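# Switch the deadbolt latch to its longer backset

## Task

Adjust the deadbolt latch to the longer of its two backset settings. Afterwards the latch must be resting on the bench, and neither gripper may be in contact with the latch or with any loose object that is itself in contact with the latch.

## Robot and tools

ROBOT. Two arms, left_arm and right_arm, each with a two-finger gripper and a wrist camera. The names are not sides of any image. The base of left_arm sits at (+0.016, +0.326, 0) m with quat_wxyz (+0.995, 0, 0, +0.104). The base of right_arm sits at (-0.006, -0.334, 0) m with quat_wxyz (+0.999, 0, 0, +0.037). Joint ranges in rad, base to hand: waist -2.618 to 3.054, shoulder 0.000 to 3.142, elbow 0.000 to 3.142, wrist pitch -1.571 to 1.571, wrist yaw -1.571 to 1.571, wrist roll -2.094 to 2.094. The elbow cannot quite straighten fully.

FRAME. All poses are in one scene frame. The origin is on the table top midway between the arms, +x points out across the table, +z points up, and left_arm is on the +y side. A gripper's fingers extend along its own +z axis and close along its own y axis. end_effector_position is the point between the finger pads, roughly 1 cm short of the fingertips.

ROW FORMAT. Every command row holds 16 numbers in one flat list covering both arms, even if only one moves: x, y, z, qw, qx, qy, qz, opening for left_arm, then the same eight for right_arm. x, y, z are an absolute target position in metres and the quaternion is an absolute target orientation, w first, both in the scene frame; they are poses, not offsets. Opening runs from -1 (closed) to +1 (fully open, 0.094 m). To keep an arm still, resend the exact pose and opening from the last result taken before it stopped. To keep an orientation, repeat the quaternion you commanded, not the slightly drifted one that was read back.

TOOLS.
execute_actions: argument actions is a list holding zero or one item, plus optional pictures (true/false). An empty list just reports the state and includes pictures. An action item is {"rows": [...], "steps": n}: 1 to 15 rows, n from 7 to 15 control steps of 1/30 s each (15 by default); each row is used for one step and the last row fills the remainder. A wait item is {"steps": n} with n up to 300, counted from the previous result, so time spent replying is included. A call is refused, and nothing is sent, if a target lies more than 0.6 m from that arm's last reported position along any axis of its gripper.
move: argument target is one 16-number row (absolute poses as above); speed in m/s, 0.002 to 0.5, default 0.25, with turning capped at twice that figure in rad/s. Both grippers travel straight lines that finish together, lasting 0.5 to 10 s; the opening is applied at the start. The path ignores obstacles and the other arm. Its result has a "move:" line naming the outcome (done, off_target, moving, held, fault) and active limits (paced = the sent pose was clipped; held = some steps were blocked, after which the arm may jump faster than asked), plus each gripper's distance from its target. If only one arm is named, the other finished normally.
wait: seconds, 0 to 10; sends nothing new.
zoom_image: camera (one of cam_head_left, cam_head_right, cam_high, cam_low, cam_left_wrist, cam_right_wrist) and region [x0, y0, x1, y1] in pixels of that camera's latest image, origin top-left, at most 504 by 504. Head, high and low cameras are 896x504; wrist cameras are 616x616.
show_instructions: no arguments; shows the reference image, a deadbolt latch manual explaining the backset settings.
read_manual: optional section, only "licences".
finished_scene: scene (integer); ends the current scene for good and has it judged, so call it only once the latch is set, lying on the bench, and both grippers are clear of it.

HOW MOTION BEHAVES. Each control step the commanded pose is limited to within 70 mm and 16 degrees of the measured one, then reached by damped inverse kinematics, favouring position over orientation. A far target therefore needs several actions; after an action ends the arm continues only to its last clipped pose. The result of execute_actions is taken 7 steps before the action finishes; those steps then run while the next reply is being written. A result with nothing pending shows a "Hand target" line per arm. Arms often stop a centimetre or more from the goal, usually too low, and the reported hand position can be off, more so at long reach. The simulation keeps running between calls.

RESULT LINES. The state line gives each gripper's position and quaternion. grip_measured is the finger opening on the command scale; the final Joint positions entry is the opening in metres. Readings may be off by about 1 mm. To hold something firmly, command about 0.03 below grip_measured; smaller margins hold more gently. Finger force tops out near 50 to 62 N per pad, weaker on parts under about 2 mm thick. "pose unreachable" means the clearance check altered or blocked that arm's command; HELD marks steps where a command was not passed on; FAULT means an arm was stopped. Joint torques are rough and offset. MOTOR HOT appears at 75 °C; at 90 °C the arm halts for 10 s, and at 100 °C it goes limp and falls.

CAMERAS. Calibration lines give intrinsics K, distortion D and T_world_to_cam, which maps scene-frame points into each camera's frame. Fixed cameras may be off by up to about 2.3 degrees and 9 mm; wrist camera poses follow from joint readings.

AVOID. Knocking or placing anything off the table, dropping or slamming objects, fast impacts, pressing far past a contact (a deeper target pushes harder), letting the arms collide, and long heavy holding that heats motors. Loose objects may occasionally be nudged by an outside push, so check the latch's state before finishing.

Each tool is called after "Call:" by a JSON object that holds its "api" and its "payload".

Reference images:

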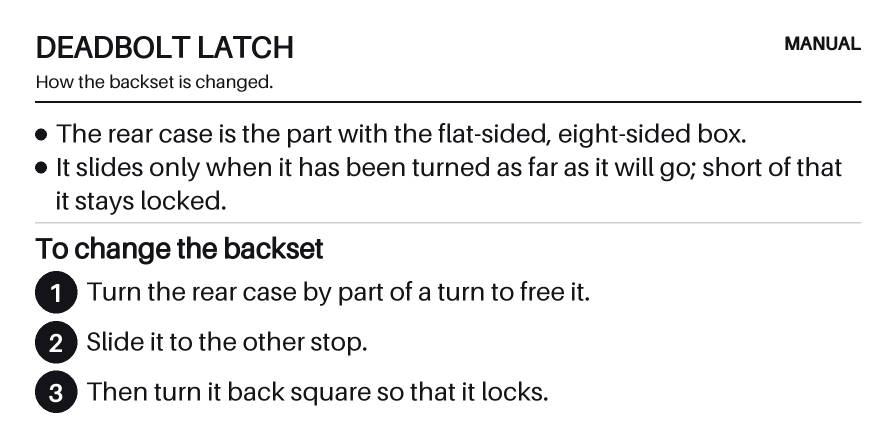

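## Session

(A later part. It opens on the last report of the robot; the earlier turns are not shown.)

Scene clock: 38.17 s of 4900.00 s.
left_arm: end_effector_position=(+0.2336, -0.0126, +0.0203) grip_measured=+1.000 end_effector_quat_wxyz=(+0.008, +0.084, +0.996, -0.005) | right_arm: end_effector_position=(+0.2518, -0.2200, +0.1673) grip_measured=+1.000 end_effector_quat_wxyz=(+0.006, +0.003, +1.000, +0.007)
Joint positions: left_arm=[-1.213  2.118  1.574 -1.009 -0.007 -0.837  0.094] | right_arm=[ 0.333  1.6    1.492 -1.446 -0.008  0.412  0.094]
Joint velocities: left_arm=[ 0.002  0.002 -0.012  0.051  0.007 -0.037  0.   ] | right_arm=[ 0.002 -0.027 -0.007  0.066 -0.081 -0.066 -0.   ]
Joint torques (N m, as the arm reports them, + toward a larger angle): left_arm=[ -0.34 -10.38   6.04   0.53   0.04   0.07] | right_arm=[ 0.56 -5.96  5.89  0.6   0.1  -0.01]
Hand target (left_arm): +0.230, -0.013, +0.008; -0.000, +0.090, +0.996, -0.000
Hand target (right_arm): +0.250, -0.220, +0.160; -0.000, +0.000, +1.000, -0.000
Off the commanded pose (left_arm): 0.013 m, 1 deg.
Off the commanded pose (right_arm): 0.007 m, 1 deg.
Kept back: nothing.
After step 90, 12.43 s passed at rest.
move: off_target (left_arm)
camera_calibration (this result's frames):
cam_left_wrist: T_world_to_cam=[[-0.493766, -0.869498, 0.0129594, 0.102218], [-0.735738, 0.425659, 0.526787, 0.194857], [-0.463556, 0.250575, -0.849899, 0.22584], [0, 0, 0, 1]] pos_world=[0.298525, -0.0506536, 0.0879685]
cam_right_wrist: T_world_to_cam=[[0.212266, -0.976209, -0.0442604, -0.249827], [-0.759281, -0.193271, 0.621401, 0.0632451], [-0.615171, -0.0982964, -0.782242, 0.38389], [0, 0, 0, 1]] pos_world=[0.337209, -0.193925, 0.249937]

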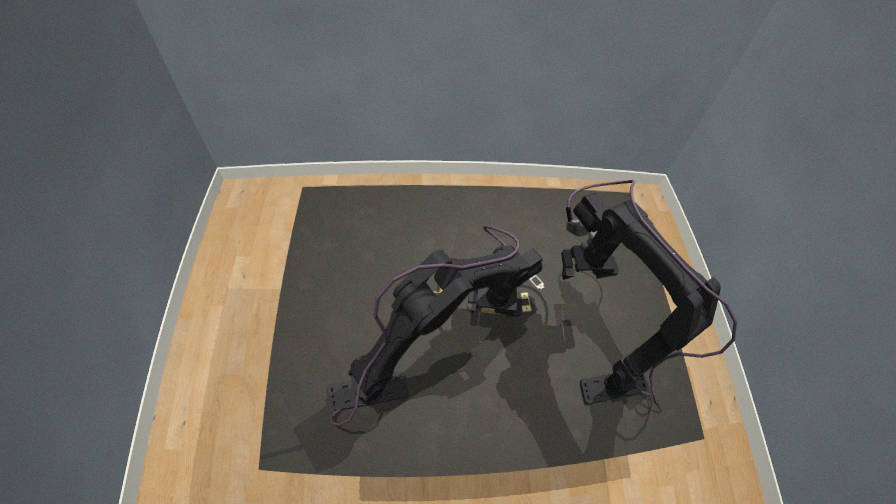

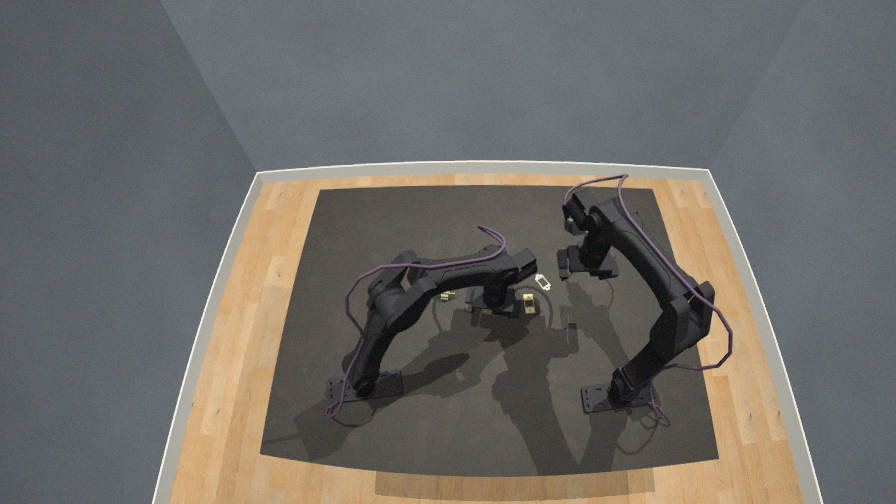

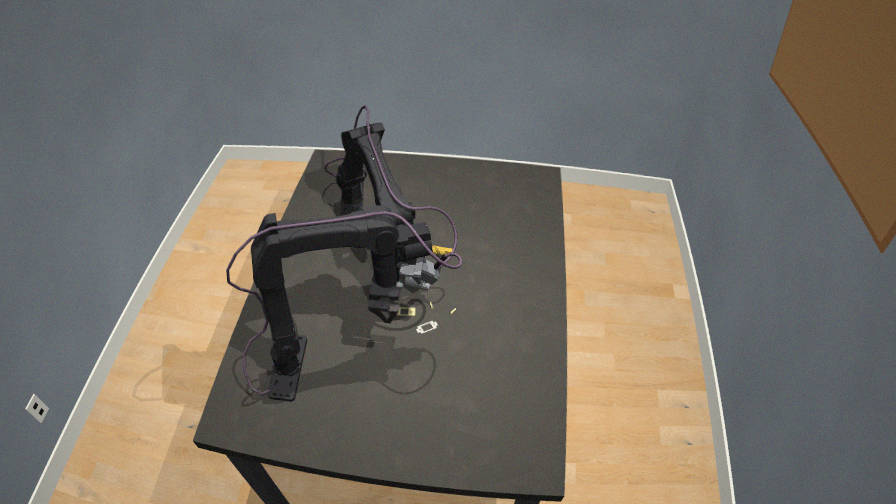

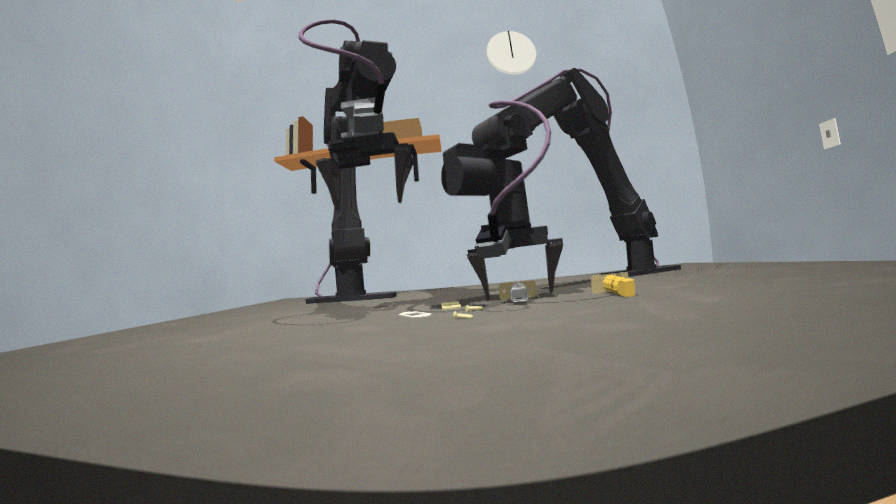

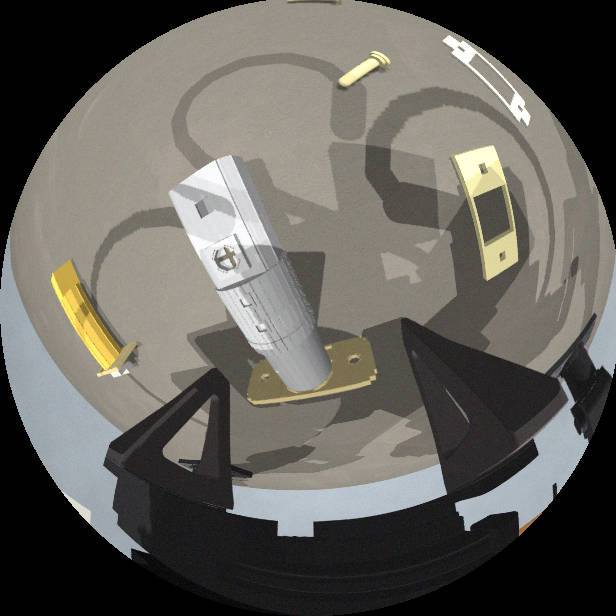

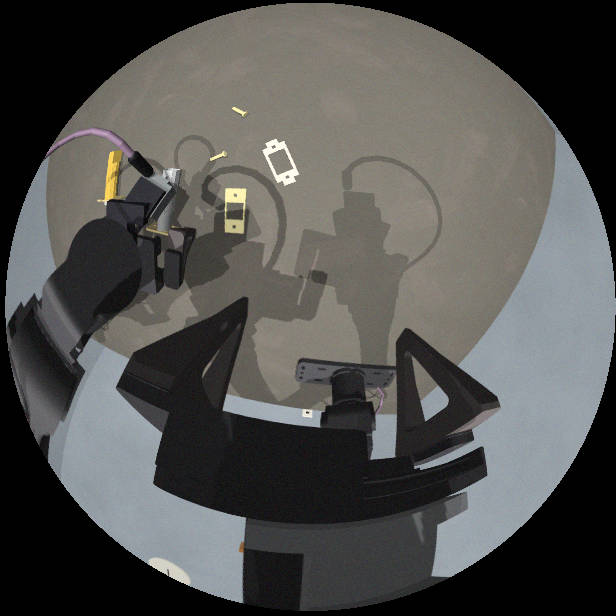

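Call:
{"api": "move", "payload": {"target": [0.2336, -0.0126, 0.0203, 0, 0.0898, 0.996, 0, 0.10, 0.25, -0.22, 0.16, 0, 0, 1, 0, 1], "speed": 0.05}}

Scene clock: 39.53 s of 4900.00 s.
left_arm: end_effector_position=(+0.2333, -0.0123, +0.0202) grip_measured=+0.184 end_effector_quat_wxyz=(+0.007, +0.087, +0.996, -0.005) | right_arm: end_effector_position=(+0.2518, -0.2200, +0.1673) grip_measured=+1.000 end_effector_quat_wxyz=(+0.006, +0.003, +1.000, +0.007)
Joint positions: left_arm=[-1.213  2.118  1.574 -1.011 -0.006 -0.83   0.056] | right_arm=[ 0.333  1.6    1.492 -1.446 -0.008  0.412  0.094]
Joint velocities: left_arm=[-0.002 -0.002 -0.017  0.051  0.022 -0.081  0.001] | right_arm=[-0.012 -0.002 -0.012 -0.051  0.037 -0.022 -0.   ]
Joint torques (N m, as the arm reports them, + toward a larger angle): left_arm=[  0.23 -11.17   9.54   0.14   0.04   0.06] | right_arm=[ 0.62 -5.94  5.87  0.59  0.1  -0.02]
Hand target (left_arm): +0.234, -0.013, +0.020; +0.000, +0.090, +0.996, -0.000
Hand target (right_arm): +0.250, -0.220, +0.160; -0.000, +0.000, +1.000, -0.000
Off the commanded pose (left_arm): 0.000 m, 1 deg.
Off the commanded pose (right_arm): 0.007 m, 1 deg.
Kept back: nothing.
move: done
camera_calibration (this result's frames):
cam_left_wrist: T_world_to_cam=[[-0.500048, -0.865903, 0.0127937, 0.103789], [-0.731901, 0.430468, 0.528222, 0.193656], [-0.462897, 0.254773, -0.84901, 0.225504], [0, 0, 0, 1]] pos_world=[0.298022, -0.0509434, 0.0878342]
cam_right_wrist: T_world_to_cam=[[0.212266, -0.976209, -0.0442604, -0.249827], [-0.759281, -0.193271, 0.621401, 0.0632451], [-0.615171, -0.0982964, -0.782242, 0.38389], [0, 0, 0, 1]] pos_world=[0.337209, -0.193925, 0.249937]

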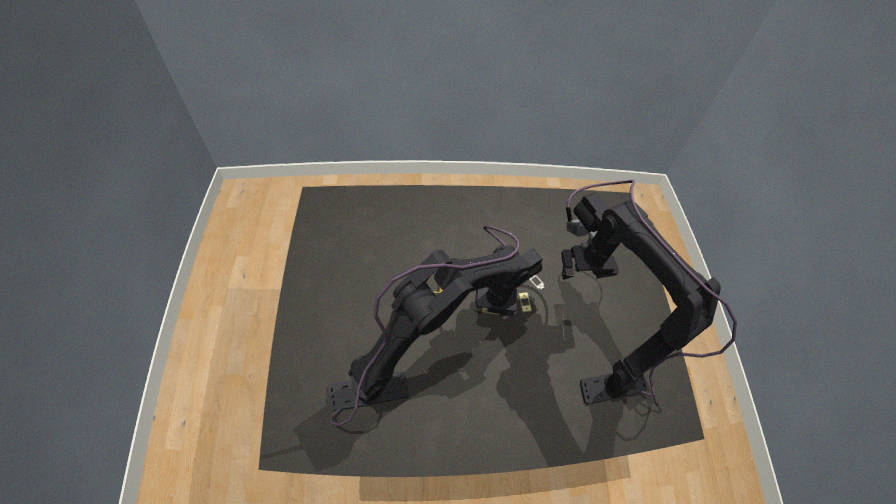

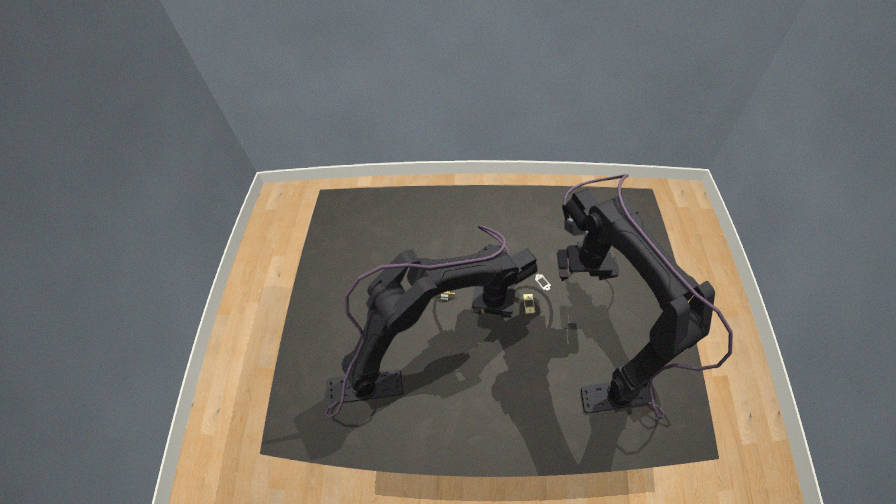

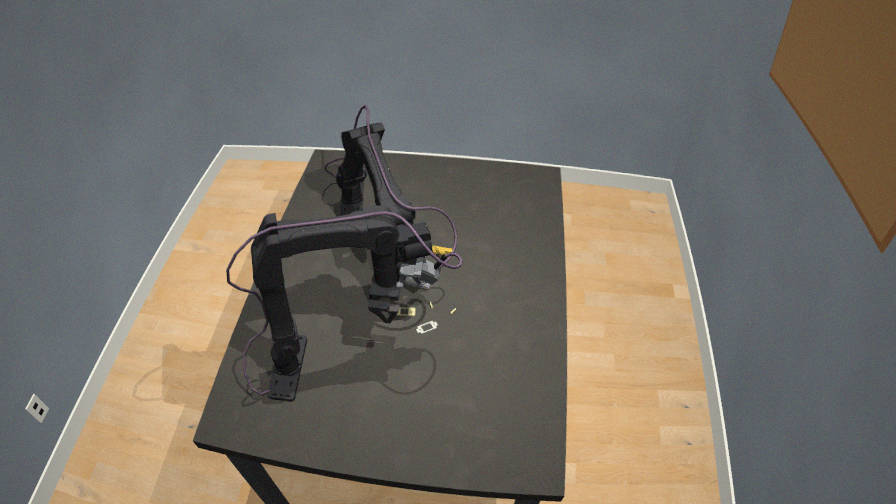

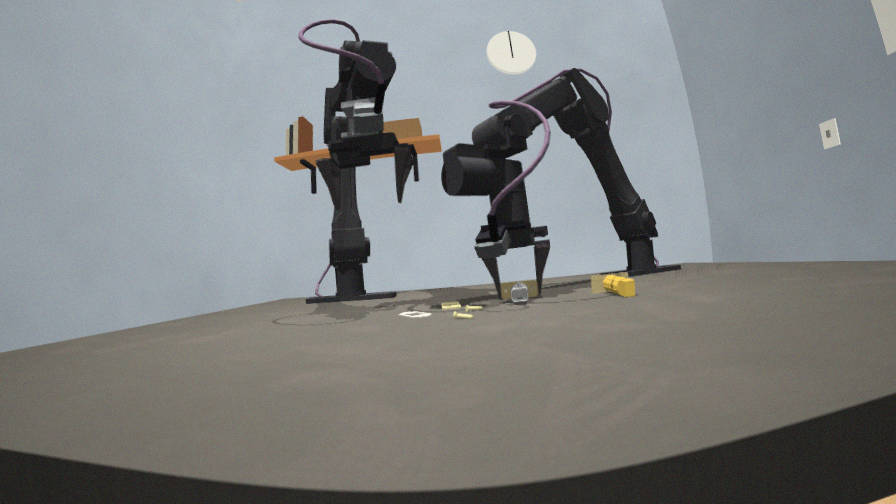

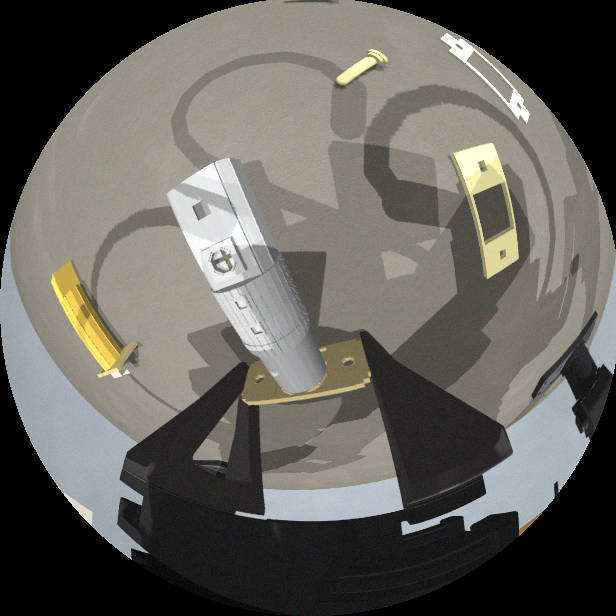

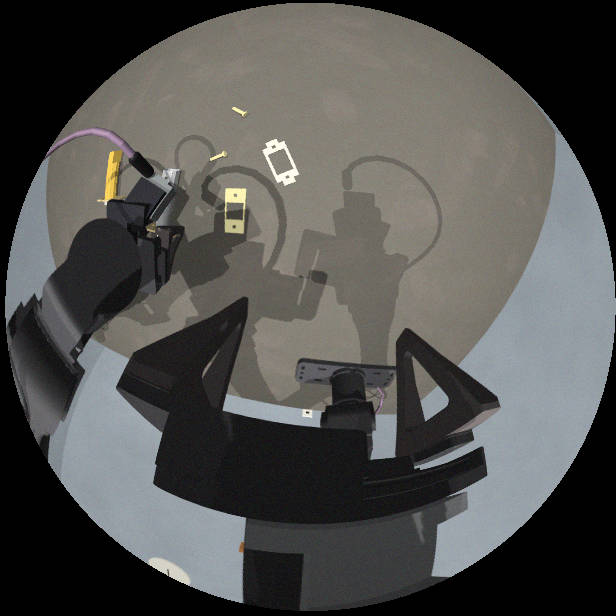

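Call:
{"api": "move", "payload": {"target": [0.2336, -0.0126, 0.11, 0, 0.0898, 0.996, 0, 0.10, 0.25, -0.22, 0.16, 0, 0, 1, 0, 1], "speed": 0.08}}

Scene clock: 47.83 s of 4900.00 s.
left_arm: end_effector_position=(+0.2321, -0.0105, +0.0950) grip_measured=+0.184 end_effector_quat_wxyz=(-0.006, +0.088, +0.996, +0.012) | right_arm: end_effector_position=(+0.2518, -0.2200, +0.1673) grip_measured=+1.000 end_effector_quat_wxyz=(+0.006, +0.003, +1.000, +0.007)
Joint positions: left_arm=[-1.213  2.104  1.854 -1.347 -0.006 -0.829  0.056] | right_arm=[ 0.333  1.6    1.492 -1.446 -0.008  0.412  0.094]
Joint velocities: left_arm=[ 0.012 -0.007 -0.002 -0.007 -0.022 -0.066  0.001] | right_arm=[ 0.002  0.017 -0.012 -0.022  0.037 -0.051 -0.001]
Joint torques (N m, as the arm reports them, + toward a larger angle): left_arm=[  0.24 -14.78   9.47   0.12   0.02   0.07] | right_arm=[ 0.57 -6.    5.88  0.61  0.1  -0.02]
Hand target (left_arm): +0.233, -0.011, +0.110; +0.000, +0.090, +0.996, +0.000
Hand target (right_arm): +0.250, -0.220, +0.160; -0.000, +0.000, +1.000, -0.000
Off the commanded pose (left_arm): 0.015 m, 2 deg.
Off the commanded pose (right_arm): 0.007 m, 1 deg.
Kept back: nothing.
After step 90, 3.63 s passed at rest.
move: off_target (left_arm)
camera_calibration (this result's frames):
cam_left_wrist: T_world_to_cam=[[-0.500972, -0.865436, -0.00696053, 0.105951], [-0.718947, 0.41167, 0.560039, 0.146274], [-0.481812, 0.285568, -0.828437, 0.290707], [0, 0, 0, 1]] pos_world=[0.298308, -0.0515389, 0.159651]
cam_right_wrist: T_world_to_cam=[[0.212266, -0.976209, -0.0442604, -0.249827], [-0.759281, -0.193271, 0.621401, 0.0632451], [-0.615171, -0.0982964, -0.782242, 0.38389], [0, 0, 0, 1]] pos_world=[0.337209, -0.193925, 0.249937]

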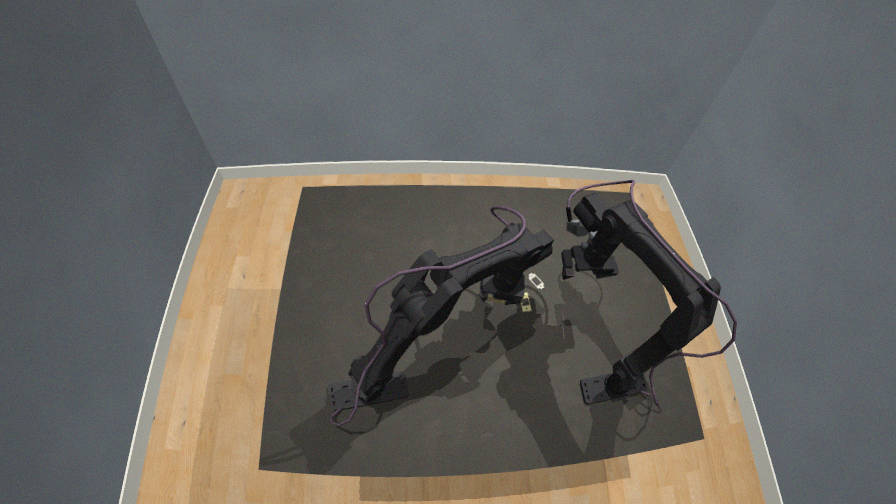

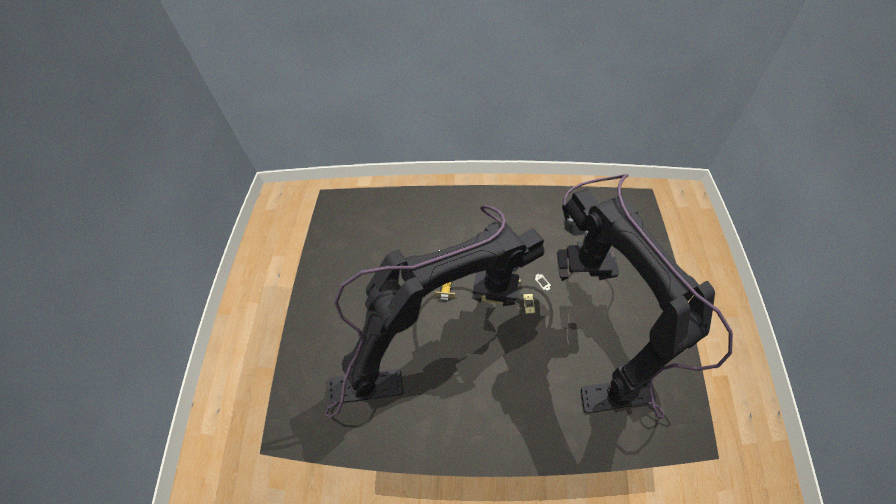

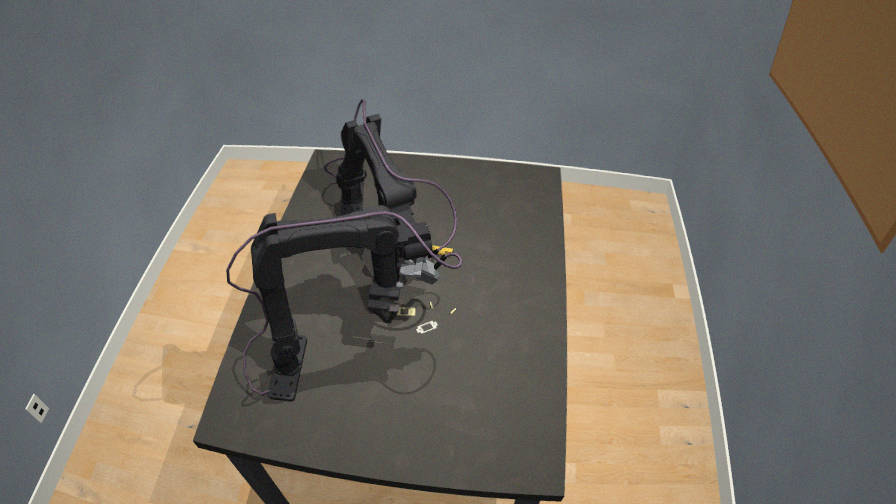

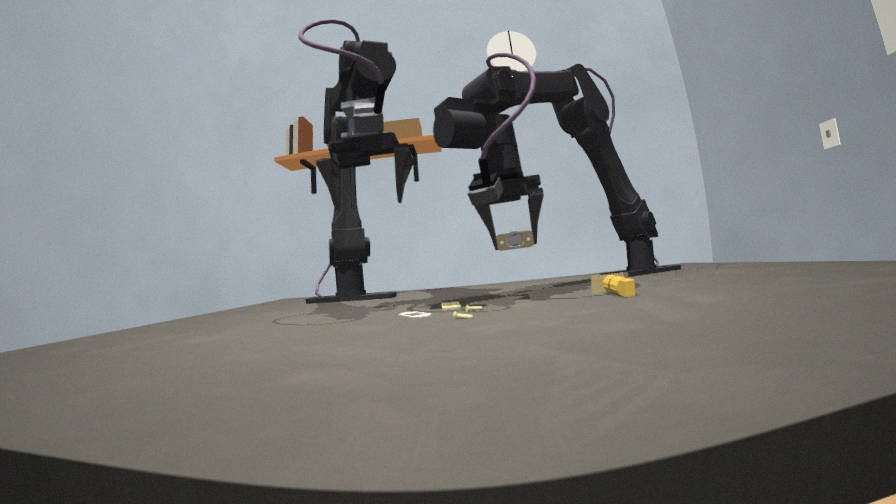

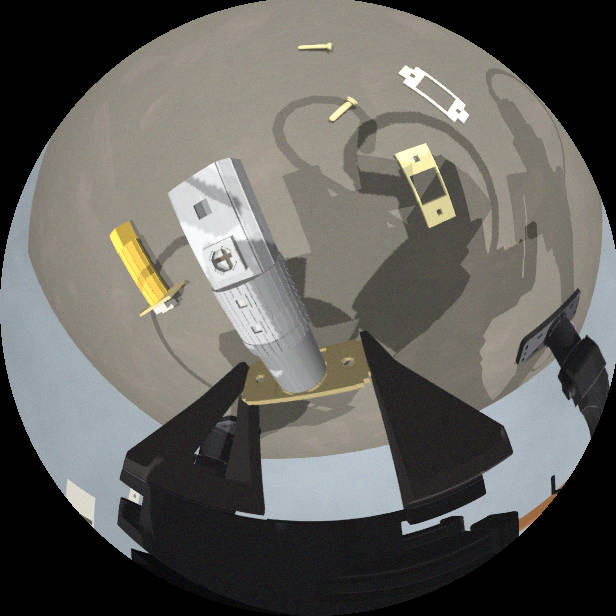

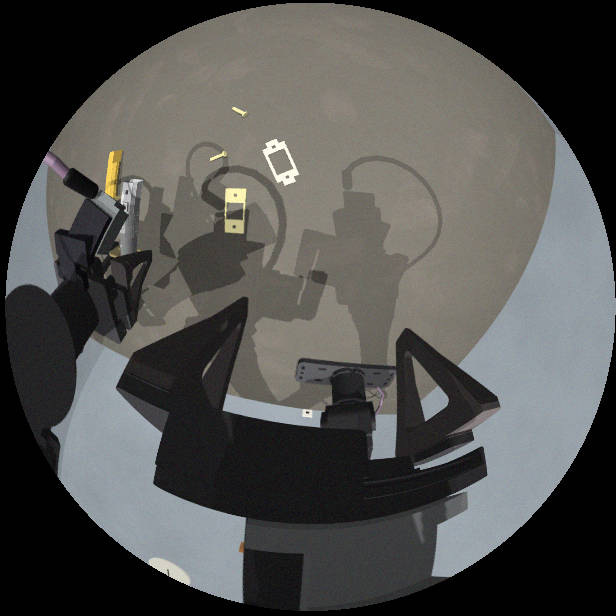

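Call:
{"api": "move", "payload": {"target": [0.30, -0.08, 0.09, 0.6736, 0.4882, 0.5338, -0.1501, 0.10, 0.227, -0.1406, 0.2545, 0.2388, -0.2844, 0.9230, 0.0992, 0.0], "speed": 0.1}}

Scene clock: 61.33 s of 4900.00 s.
left_arm: end_effector_position=(+0.2938, -0.0783, +0.0918) grip_measured=+0.184 end_effector_quat_wxyz=(+0.667, +0.498, +0.538, -0.136) | right_arm: end_effector_position=(+0.2333, -0.1407, +0.2540) grip_measured=+0.002 end_effector_quat_wxyz=(+0.236, -0.283, +0.925, +0.096)
Joint positions: left_arm=[-1.191  2.102  0.65   1.378 -0.034  0.542  0.056] | right_arm=[ 0.598  1.31   1.463 -1.208 -0.005  0.079  0.047]
Joint velocities: left_arm=[ 0.002 -0.017 -0.007  0.022 -0.066 -0.037 -0.   ] | right_arm=[-0.002  0.002 -0.007 -0.022 -0.007 -0.037  0.   ]
Joint torques (N m, as the arm reports them, + toward a larger angle): left_arm=[ 0.81 -9.03  5.42  2.45  0.11  0.03] | right_arm=[ 0.59 -5.74  6.08  1.56  0.01 -0.06]
Hand target (left_arm): +0.297, -0.078, +0.096; +0.676, +0.492, +0.531, -0.139
Hand target (right_arm): +0.229, -0.142, +0.252; +0.238, -0.289, +0.922, +0.097
Off the commanded pose (left_arm): 0.007 m, 2 deg.
Off the commanded pose (right_arm): 0.006 m, 1 deg.
Kept back: nothing.
After step 90, 0.30 s passed at rest.
move: done
camera_calibration (this result's frames):
cam_left_wrist: T_world_to_cam=[[-0.548845, -0.310128, -0.776266, 0.206313], [0.196906, 0.854538, -0.480617, 0.0814123], [0.812402, -0.416636, -0.407943, -0.136703], [0, 0, 0, 1]] pos_world=[0.208261, -0.0625419, 0.143515]
cam_right_wrist: T_world_to_cam=[[0.725889, -0.686878, 0.0358199, -0.264104], [-0.681318, -0.710921, 0.174348, 0.0331336], [-0.0942906, -0.150962, -0.984032, 0.370479], [0, 0, 0, 1]] pos_world=[0.249217, -0.101924, 0.368246]

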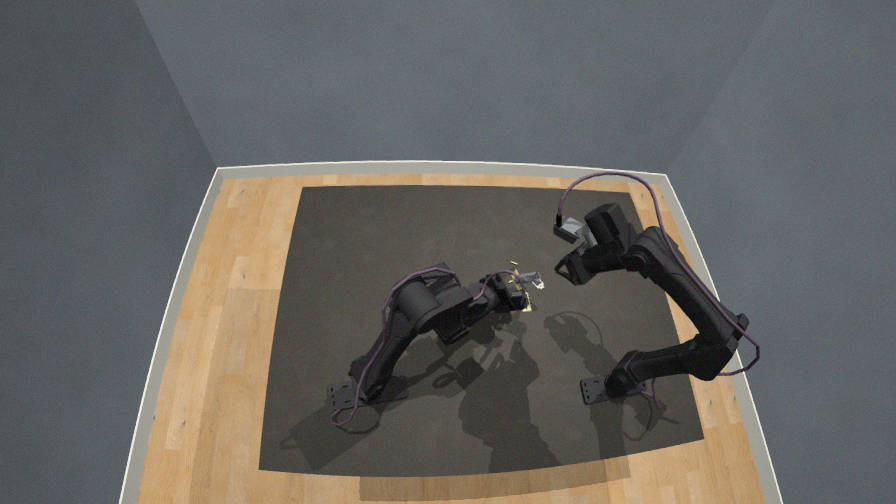

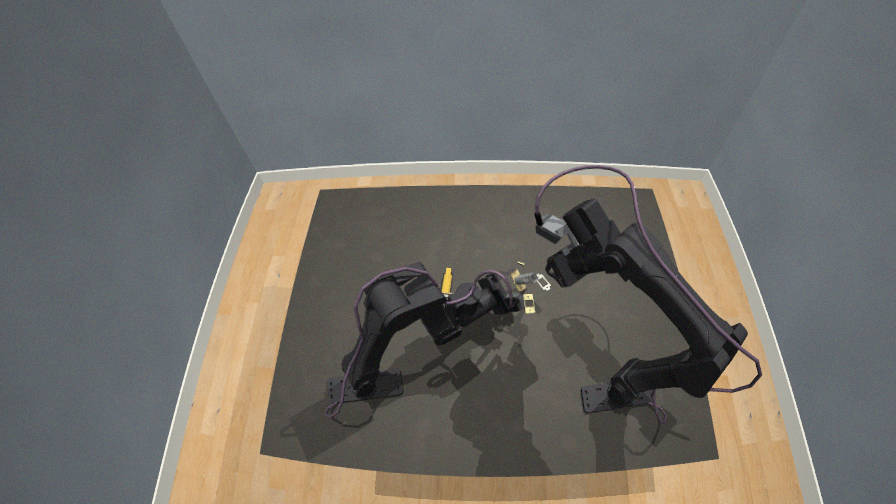

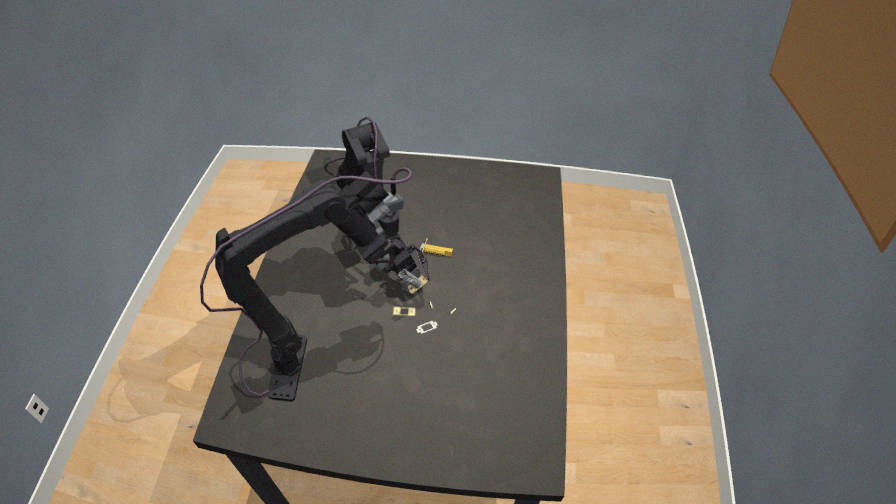

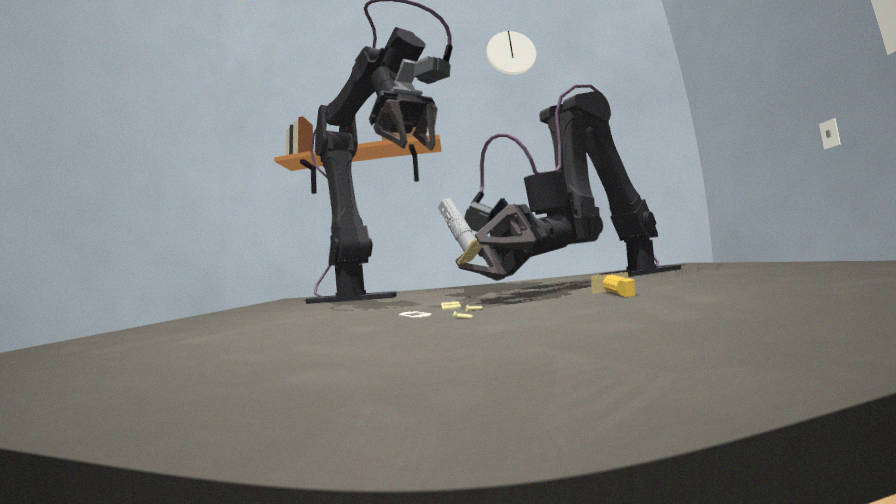

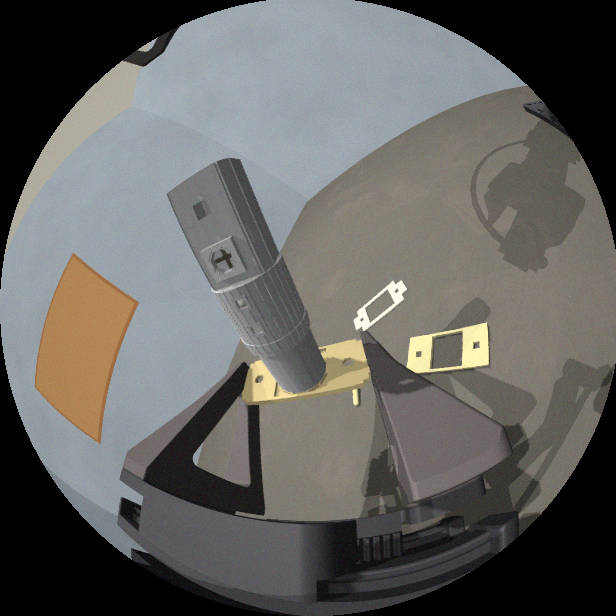

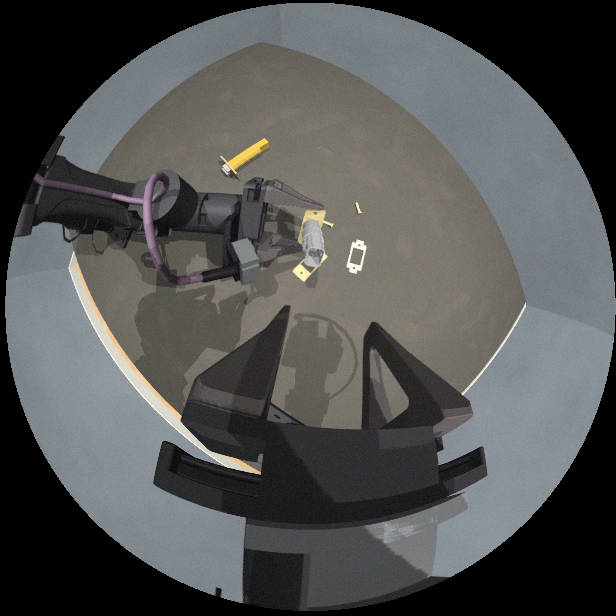

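Call:
{"api": "move", "payload": {"target": [0.2938, -0.0783, 0.0918, 0.667, 0.498, 0.538, -0.136, 0.10, 0.2515, -0.1173, 0.1856, 0.2453, -0.2853, 0.9194, 0.1167, 0.3], "speed": 0.08}}

Scene clock: 63.90 s of 4900.00 s.
left_arm: end_effector_position=(+0.2937, -0.0783, +0.0910) grip_measured=+0.184 end_effector_quat_wxyz=(+0.666, +0.499, +0.538, -0.136) | right_arm: end_effector_position=(+0.2542, -0.1191, +0.1939) grip_measured=+0.298 end_effector_quat_wxyz=(+0.255, -0.284, +0.917, +0.115)
Joint positions: left_arm=[-1.191  2.102  0.65   1.375 -0.034  0.543  0.056] | right_arm=[ 0.598  1.316  1.193 -0.882 -0.027  0.079  0.061]
Joint velocities: left_arm=[-0.002  0.007  0.007 -0.007  0.007  0.007  0.   ] | right_arm=[-0.007  0.032  0.007 -0.139 -0.066  0.051 -0.   ]
Joint torques (N m, as the arm reports them, + toward a larger angle): left_arm=[ -0.04 -10.3    4.9    2.13  -0.05   0.03] | right_arm=[ 0.18 -3.95  7.23  1.58 -0.09  0.  ]
Hand target (left_arm): +0.294, -0.078, +0.092; +0.667, +0.498, +0.538, -0.136
Hand target (right_arm): +0.252, -0.118, +0.186; +0.245, -0.285, +0.919, +0.116
Off the commanded pose (left_arm): 0.001 m, 0 deg.
Off the commanded pose (right_arm): 0.009 m, 1 deg.
Kept back: nothing.
move: done
camera_calibration (this result's frames):
cam_left_wrist: T_world_to_cam=[[-0.5502, -0.307575, -0.776323, 0.20624], [0.196895, 0.855692, -0.478565, 0.0810101], [0.811488, -0.41616, -0.410242, -0.136394], [0, 0, 0, 1]] pos_world=[0.208205, -0.0626471, 0.142923]
cam_right_wrist: T_world_to_cam=[[0.732835, -0.679968, 0.024436, -0.260977], [-0.677271, -0.725542, 0.122037, 0.0806226], [-0.0652519, -0.105983, -0.992225, 0.316081], [0, 0, 0, 1]] pos_world=[0.266481, -0.0854615, 0.310162]

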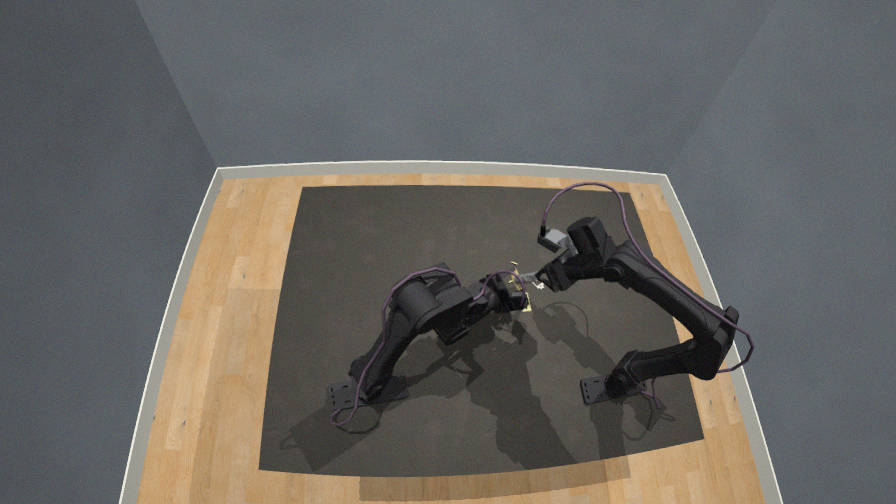

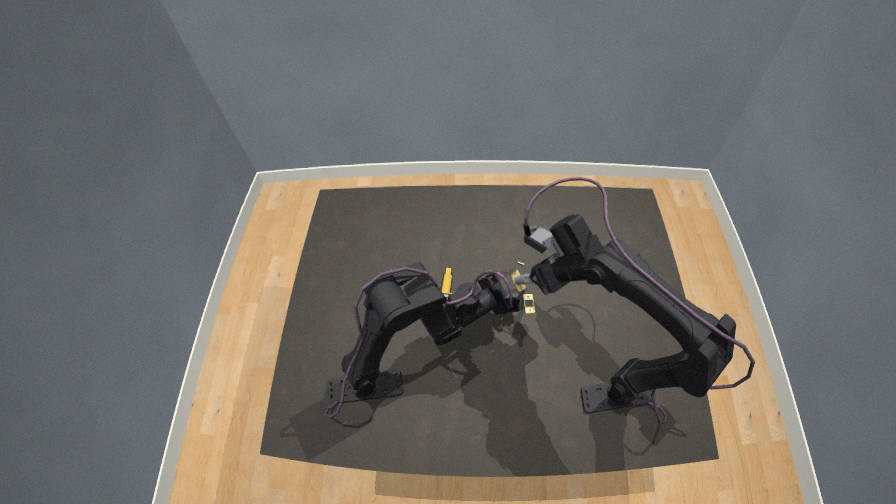

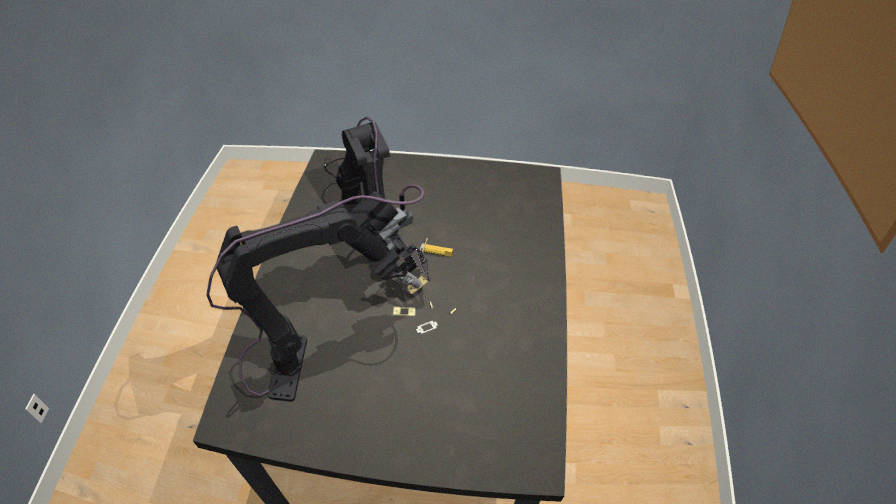

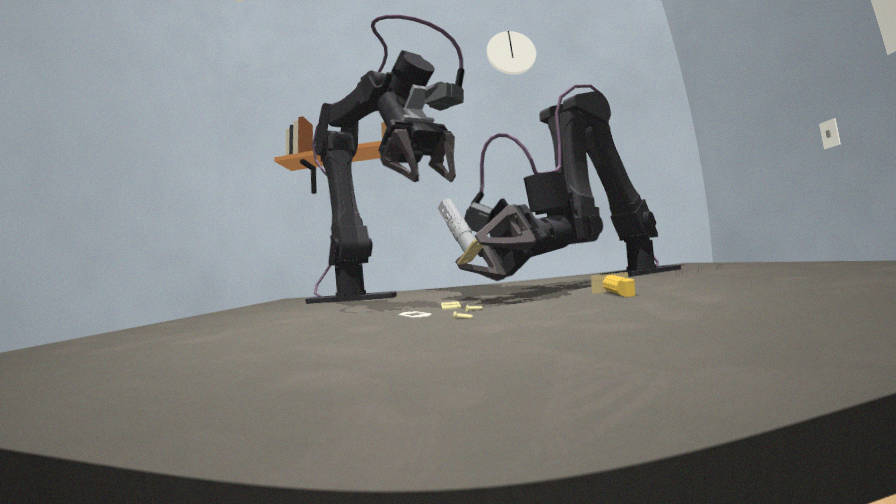

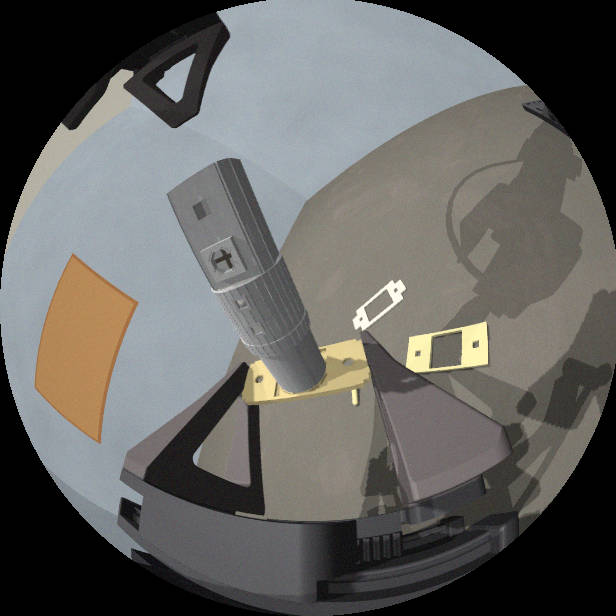

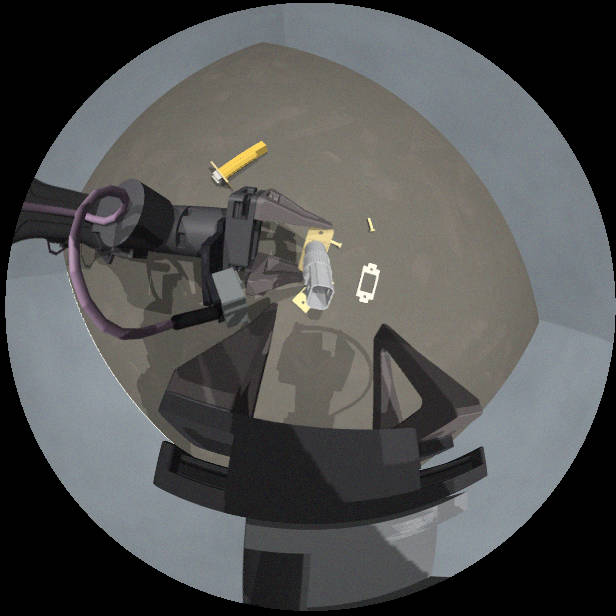

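Call:
{"api": "zoom_image", "payload": {"camera": "cam_low", "region": [370, 110, 570, 290]}}

Region (370, 110, 570, 290) of cam_low's 896x504 image, scaled by 2.520, with more detail than that image has; it fills the top 454 rows of this view, and the rest is white.

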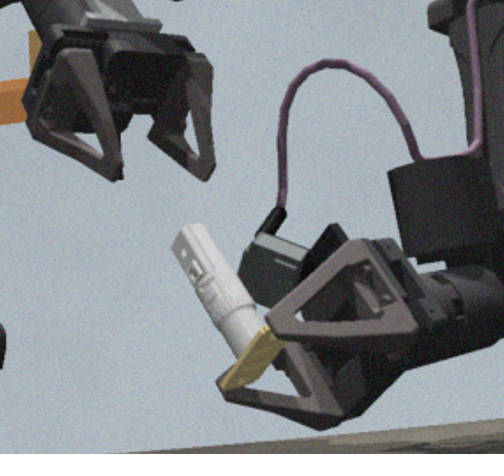

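Call:
{"api": "zoom_image", "payload": {"camera": "cam_right_wrist", "region": [220, 200, 420, 400]}}

Region (220, 200, 420, 400) of cam_right_wrist's 616x616 image, scaled by 2.520, with more detail than that image has.

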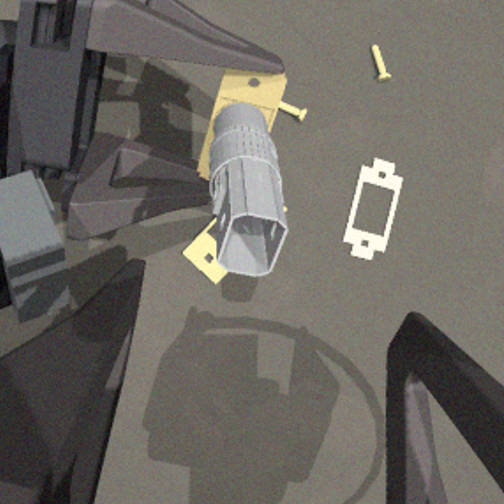

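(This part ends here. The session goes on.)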